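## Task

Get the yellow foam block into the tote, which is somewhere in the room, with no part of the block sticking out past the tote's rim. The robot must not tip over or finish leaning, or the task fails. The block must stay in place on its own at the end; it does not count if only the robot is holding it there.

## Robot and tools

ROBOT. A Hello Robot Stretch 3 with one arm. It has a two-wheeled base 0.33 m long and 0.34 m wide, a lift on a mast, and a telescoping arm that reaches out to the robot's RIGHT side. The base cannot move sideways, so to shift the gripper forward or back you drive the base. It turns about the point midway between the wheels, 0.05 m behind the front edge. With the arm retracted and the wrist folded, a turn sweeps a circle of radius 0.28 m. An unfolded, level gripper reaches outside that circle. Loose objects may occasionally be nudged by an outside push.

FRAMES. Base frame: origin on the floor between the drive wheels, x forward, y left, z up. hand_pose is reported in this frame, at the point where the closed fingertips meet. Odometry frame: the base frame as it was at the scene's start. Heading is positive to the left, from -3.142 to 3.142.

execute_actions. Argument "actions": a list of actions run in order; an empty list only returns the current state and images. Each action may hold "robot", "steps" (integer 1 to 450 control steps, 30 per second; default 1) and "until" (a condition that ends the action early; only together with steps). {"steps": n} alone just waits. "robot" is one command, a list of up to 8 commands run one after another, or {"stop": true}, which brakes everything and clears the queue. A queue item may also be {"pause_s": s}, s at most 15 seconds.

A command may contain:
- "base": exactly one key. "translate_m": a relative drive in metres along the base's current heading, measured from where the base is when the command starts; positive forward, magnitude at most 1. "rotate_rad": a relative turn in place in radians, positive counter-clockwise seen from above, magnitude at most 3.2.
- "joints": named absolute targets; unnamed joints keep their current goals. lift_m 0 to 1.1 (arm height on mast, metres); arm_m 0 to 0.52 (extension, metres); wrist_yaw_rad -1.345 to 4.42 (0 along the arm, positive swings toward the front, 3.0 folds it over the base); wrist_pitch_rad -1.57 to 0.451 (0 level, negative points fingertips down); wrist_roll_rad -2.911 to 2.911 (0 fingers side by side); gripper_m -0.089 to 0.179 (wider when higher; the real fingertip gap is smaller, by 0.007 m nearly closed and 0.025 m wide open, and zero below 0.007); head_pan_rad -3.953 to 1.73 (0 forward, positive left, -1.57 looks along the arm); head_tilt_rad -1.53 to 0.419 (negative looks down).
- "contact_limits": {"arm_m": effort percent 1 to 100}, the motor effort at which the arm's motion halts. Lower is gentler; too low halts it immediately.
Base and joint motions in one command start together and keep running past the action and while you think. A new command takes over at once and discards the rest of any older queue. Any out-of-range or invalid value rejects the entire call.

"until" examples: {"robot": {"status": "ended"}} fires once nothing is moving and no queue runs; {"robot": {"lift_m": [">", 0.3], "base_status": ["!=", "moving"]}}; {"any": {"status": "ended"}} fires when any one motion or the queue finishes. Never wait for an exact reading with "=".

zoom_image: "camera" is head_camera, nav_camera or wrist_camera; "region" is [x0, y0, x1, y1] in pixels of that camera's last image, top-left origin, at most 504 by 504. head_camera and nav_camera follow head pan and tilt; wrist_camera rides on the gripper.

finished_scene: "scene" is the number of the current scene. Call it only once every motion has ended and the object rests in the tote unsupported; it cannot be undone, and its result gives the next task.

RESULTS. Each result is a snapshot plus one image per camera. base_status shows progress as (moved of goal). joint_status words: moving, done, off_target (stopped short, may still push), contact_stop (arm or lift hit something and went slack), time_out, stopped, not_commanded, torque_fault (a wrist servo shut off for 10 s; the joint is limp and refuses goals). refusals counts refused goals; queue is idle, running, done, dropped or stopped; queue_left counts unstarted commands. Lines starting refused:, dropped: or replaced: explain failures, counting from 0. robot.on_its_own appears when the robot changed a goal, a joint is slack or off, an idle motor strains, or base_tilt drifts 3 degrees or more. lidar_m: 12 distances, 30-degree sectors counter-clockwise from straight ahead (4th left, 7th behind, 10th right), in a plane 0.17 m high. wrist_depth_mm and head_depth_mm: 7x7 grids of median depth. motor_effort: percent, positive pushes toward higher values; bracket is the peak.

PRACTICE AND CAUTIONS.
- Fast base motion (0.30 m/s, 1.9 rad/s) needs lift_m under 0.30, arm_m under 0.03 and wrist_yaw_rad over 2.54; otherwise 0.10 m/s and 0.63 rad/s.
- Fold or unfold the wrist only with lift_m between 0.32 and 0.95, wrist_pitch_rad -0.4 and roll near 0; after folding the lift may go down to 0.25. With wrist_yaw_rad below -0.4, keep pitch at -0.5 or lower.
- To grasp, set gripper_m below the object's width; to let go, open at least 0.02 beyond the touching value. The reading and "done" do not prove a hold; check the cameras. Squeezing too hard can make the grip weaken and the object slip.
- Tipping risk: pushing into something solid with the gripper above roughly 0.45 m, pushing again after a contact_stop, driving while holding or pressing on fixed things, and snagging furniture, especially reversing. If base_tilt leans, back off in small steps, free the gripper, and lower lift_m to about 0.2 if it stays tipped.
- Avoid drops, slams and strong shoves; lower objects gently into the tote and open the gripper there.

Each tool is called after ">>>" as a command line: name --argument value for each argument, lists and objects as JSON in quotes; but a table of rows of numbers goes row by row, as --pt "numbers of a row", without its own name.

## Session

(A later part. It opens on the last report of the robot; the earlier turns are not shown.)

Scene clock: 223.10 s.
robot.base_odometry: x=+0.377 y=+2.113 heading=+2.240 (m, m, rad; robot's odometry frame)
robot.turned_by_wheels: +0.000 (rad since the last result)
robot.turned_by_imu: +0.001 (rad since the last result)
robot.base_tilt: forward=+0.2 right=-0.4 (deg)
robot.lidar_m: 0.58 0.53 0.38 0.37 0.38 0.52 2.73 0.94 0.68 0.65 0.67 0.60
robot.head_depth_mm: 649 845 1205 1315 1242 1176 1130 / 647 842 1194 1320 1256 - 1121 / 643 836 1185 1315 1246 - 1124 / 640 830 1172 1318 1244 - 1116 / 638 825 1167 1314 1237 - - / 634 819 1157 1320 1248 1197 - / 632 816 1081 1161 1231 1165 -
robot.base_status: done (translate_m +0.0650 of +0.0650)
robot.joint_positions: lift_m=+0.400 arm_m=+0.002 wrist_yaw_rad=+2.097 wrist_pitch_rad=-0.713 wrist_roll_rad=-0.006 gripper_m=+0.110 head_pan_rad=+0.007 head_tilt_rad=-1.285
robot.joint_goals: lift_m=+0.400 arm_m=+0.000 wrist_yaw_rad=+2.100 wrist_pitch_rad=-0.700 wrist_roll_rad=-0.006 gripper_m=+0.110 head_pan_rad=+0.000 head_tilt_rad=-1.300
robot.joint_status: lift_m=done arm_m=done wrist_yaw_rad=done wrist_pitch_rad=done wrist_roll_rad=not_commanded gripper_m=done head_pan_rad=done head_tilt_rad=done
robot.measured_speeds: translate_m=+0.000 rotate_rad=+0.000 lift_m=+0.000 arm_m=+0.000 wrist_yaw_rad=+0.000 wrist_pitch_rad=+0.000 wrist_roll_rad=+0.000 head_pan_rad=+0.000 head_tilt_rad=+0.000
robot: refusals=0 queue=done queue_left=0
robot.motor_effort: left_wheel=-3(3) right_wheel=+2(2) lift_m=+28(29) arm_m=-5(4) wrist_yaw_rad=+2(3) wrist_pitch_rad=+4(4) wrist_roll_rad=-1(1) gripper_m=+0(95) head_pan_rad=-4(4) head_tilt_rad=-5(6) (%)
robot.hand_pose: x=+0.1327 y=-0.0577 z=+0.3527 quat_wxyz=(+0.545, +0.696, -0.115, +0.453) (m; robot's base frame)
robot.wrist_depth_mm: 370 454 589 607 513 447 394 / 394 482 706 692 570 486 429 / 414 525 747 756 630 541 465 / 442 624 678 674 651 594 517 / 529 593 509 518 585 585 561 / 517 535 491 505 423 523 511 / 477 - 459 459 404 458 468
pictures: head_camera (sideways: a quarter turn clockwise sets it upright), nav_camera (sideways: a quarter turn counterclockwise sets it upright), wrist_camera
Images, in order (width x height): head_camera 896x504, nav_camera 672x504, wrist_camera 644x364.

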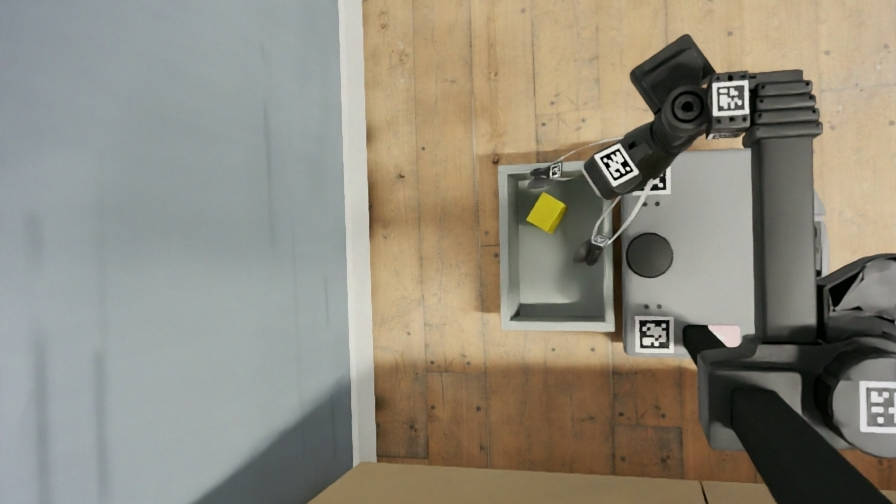

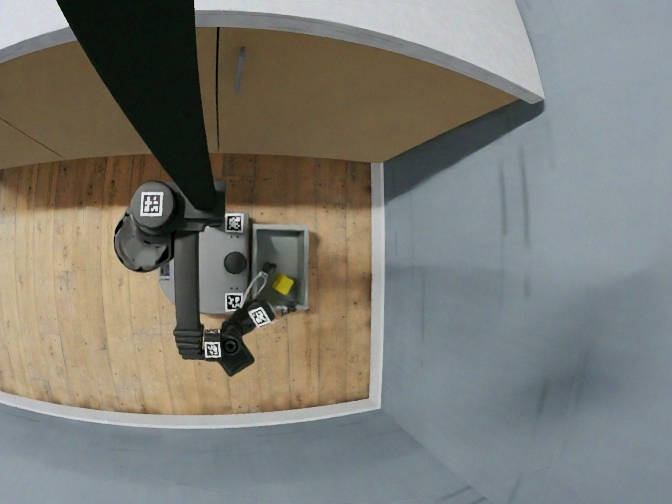

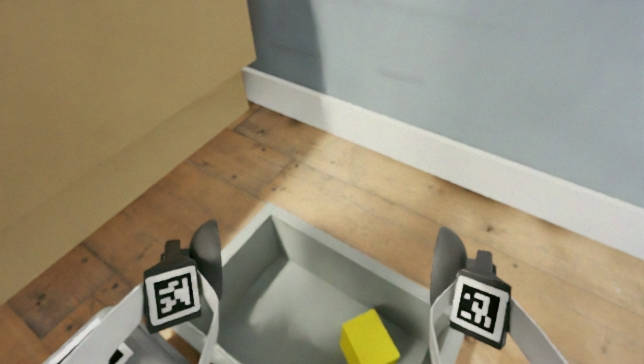

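In (standing on end). Back off from the tote slightly and finish.

>>> execute_actions --actions '[{"robot":{"base":{"translate_m":-0.05}},"steps":90,"until":{"robot":{"status":"ended"}}}]'

>>> finished_scene --scene 1

Scene clock: 228.43 s.
robot.base_odometry: x=+0.408 y=+2.074 heading=+2.240 (m, m, rad; robot's odometry frame)
robot.turned_by_wheels: +0.000 (rad since the last result)
robot.turned_by_imu: +0.001 (rad since the last result)
robot.base_tilt: forward=+0.2 right=-0.3 (deg)
robot.lidar_m: 0.63 0.53 0.38 0.37 0.38 0.51 2.74 0.94 0.68 0.65 0.67 0.65
robot.head_depth_mm: 709 922 1298 1324 1247 1177 1129 / 706 916 1296 1315 1252 - 1120 / 704 909 1297 1320 1241 - 1119 / 700 905 1285 1316 1252 - 1121 / 696 900 1274 1324 1240 - - / 693 897 1262 1327 1248 1201 - / 689 890 1121 1155 1234 1176 -
robot.base_status: done (translate_m -0.0500 of -0.0500)
robot.joint_positions: lift_m=+0.400 arm_m=+0.002 wrist_yaw_rad=+2.097 wrist_pitch_rad=-0.713 wrist_roll_rad=-0.006 gripper_m=+0.110 head_pan_rad=+0.007 head_tilt_rad=-1.285
robot.joint_goals: lift_m=+0.400 arm_m=+0.000 wrist_yaw_rad=+2.100 wrist_pitch_rad=-0.700 wrist_roll_rad=-0.006 gripper_m=+0.110 head_pan_rad=+0.000 head_tilt_rad=-1.300
robot.joint_status: lift_m=done arm_m=done wrist_yaw_rad=done wrist_pitch_rad=done wrist_roll_rad=not_commanded gripper_m=done head_pan_rad=done head_tilt_rad=done
robot.measured_speeds: translate_m=+0.000 rotate_rad=+0.000 lift_m=+0.000 arm_m=+0.000 wrist_yaw_rad=+0.000 wrist_pitch_rad=+0.000 wrist_roll_rad=+0.000 head_pan_rad=+0.000 head_tilt_rad=+0.000
robot: refusals=0 queue=done queue_left=0
robot.motor_effort: left_wheel=-2(8) right_wheel=+2(3) lift_m=+29(29) arm_m=-5(5) wrist_yaw_rad=+4(3) wrist_pitch_rad=+4(4) wrist_roll_rad=-1(1) gripper_m=-1(0) head_pan_rad=-4(3) head_tilt_rad=-5(5) (%)
robot.hand_pose: x=+0.1327 y=-0.0577 z=+0.3527 quat_wxyz=(+0.545, +0.696, -0.115, +0.453) (m; robot's base frame)
robot.wrist_depth_mm: 377 454 603 675 556 486 430 / 393 479 684 752 631 533 470 / 415 520 750 769 701 591 510 / 438 637 660 668 665 640 545 / 529 585 508 529 584 582 573 / 511 535 493 519 458 527 514 / 474 - 461 467 434 454 466
pictures: head_camera (sideways: a quarter turn clockwise sets it upright), nav_camera (sideways: a quarter turn counterclockwise sets it upright), wrist_camera
Images, in order (width x height): head_camera 896x504, nav_camera 672x504, wrist_camera 644x364.

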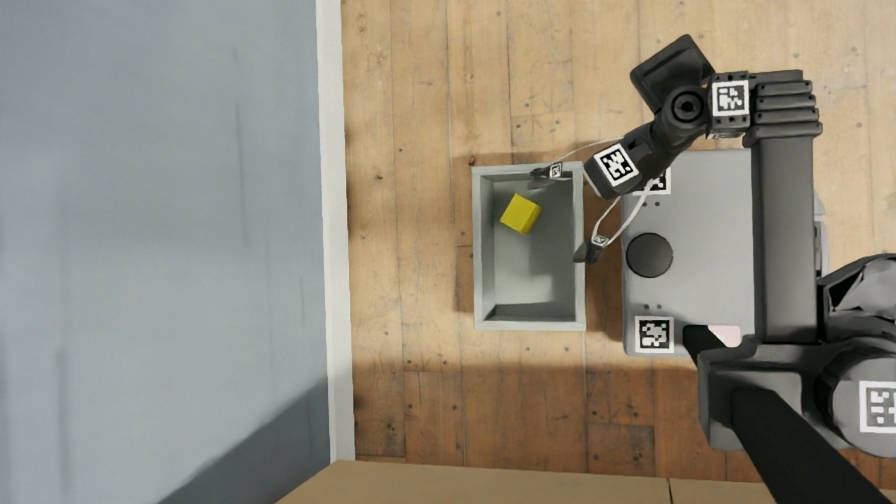

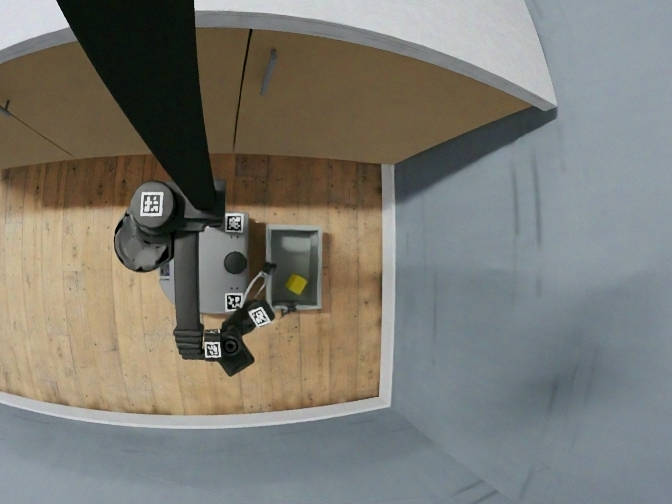

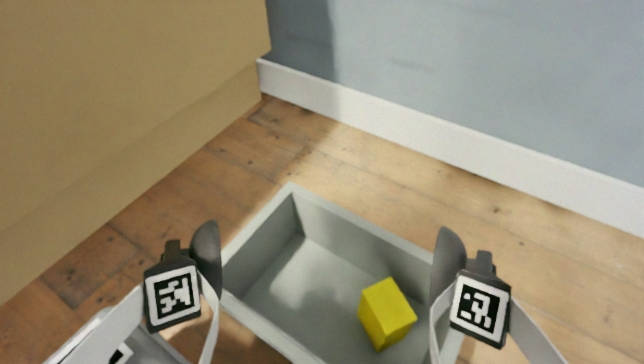

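The scene is finished: the task was done.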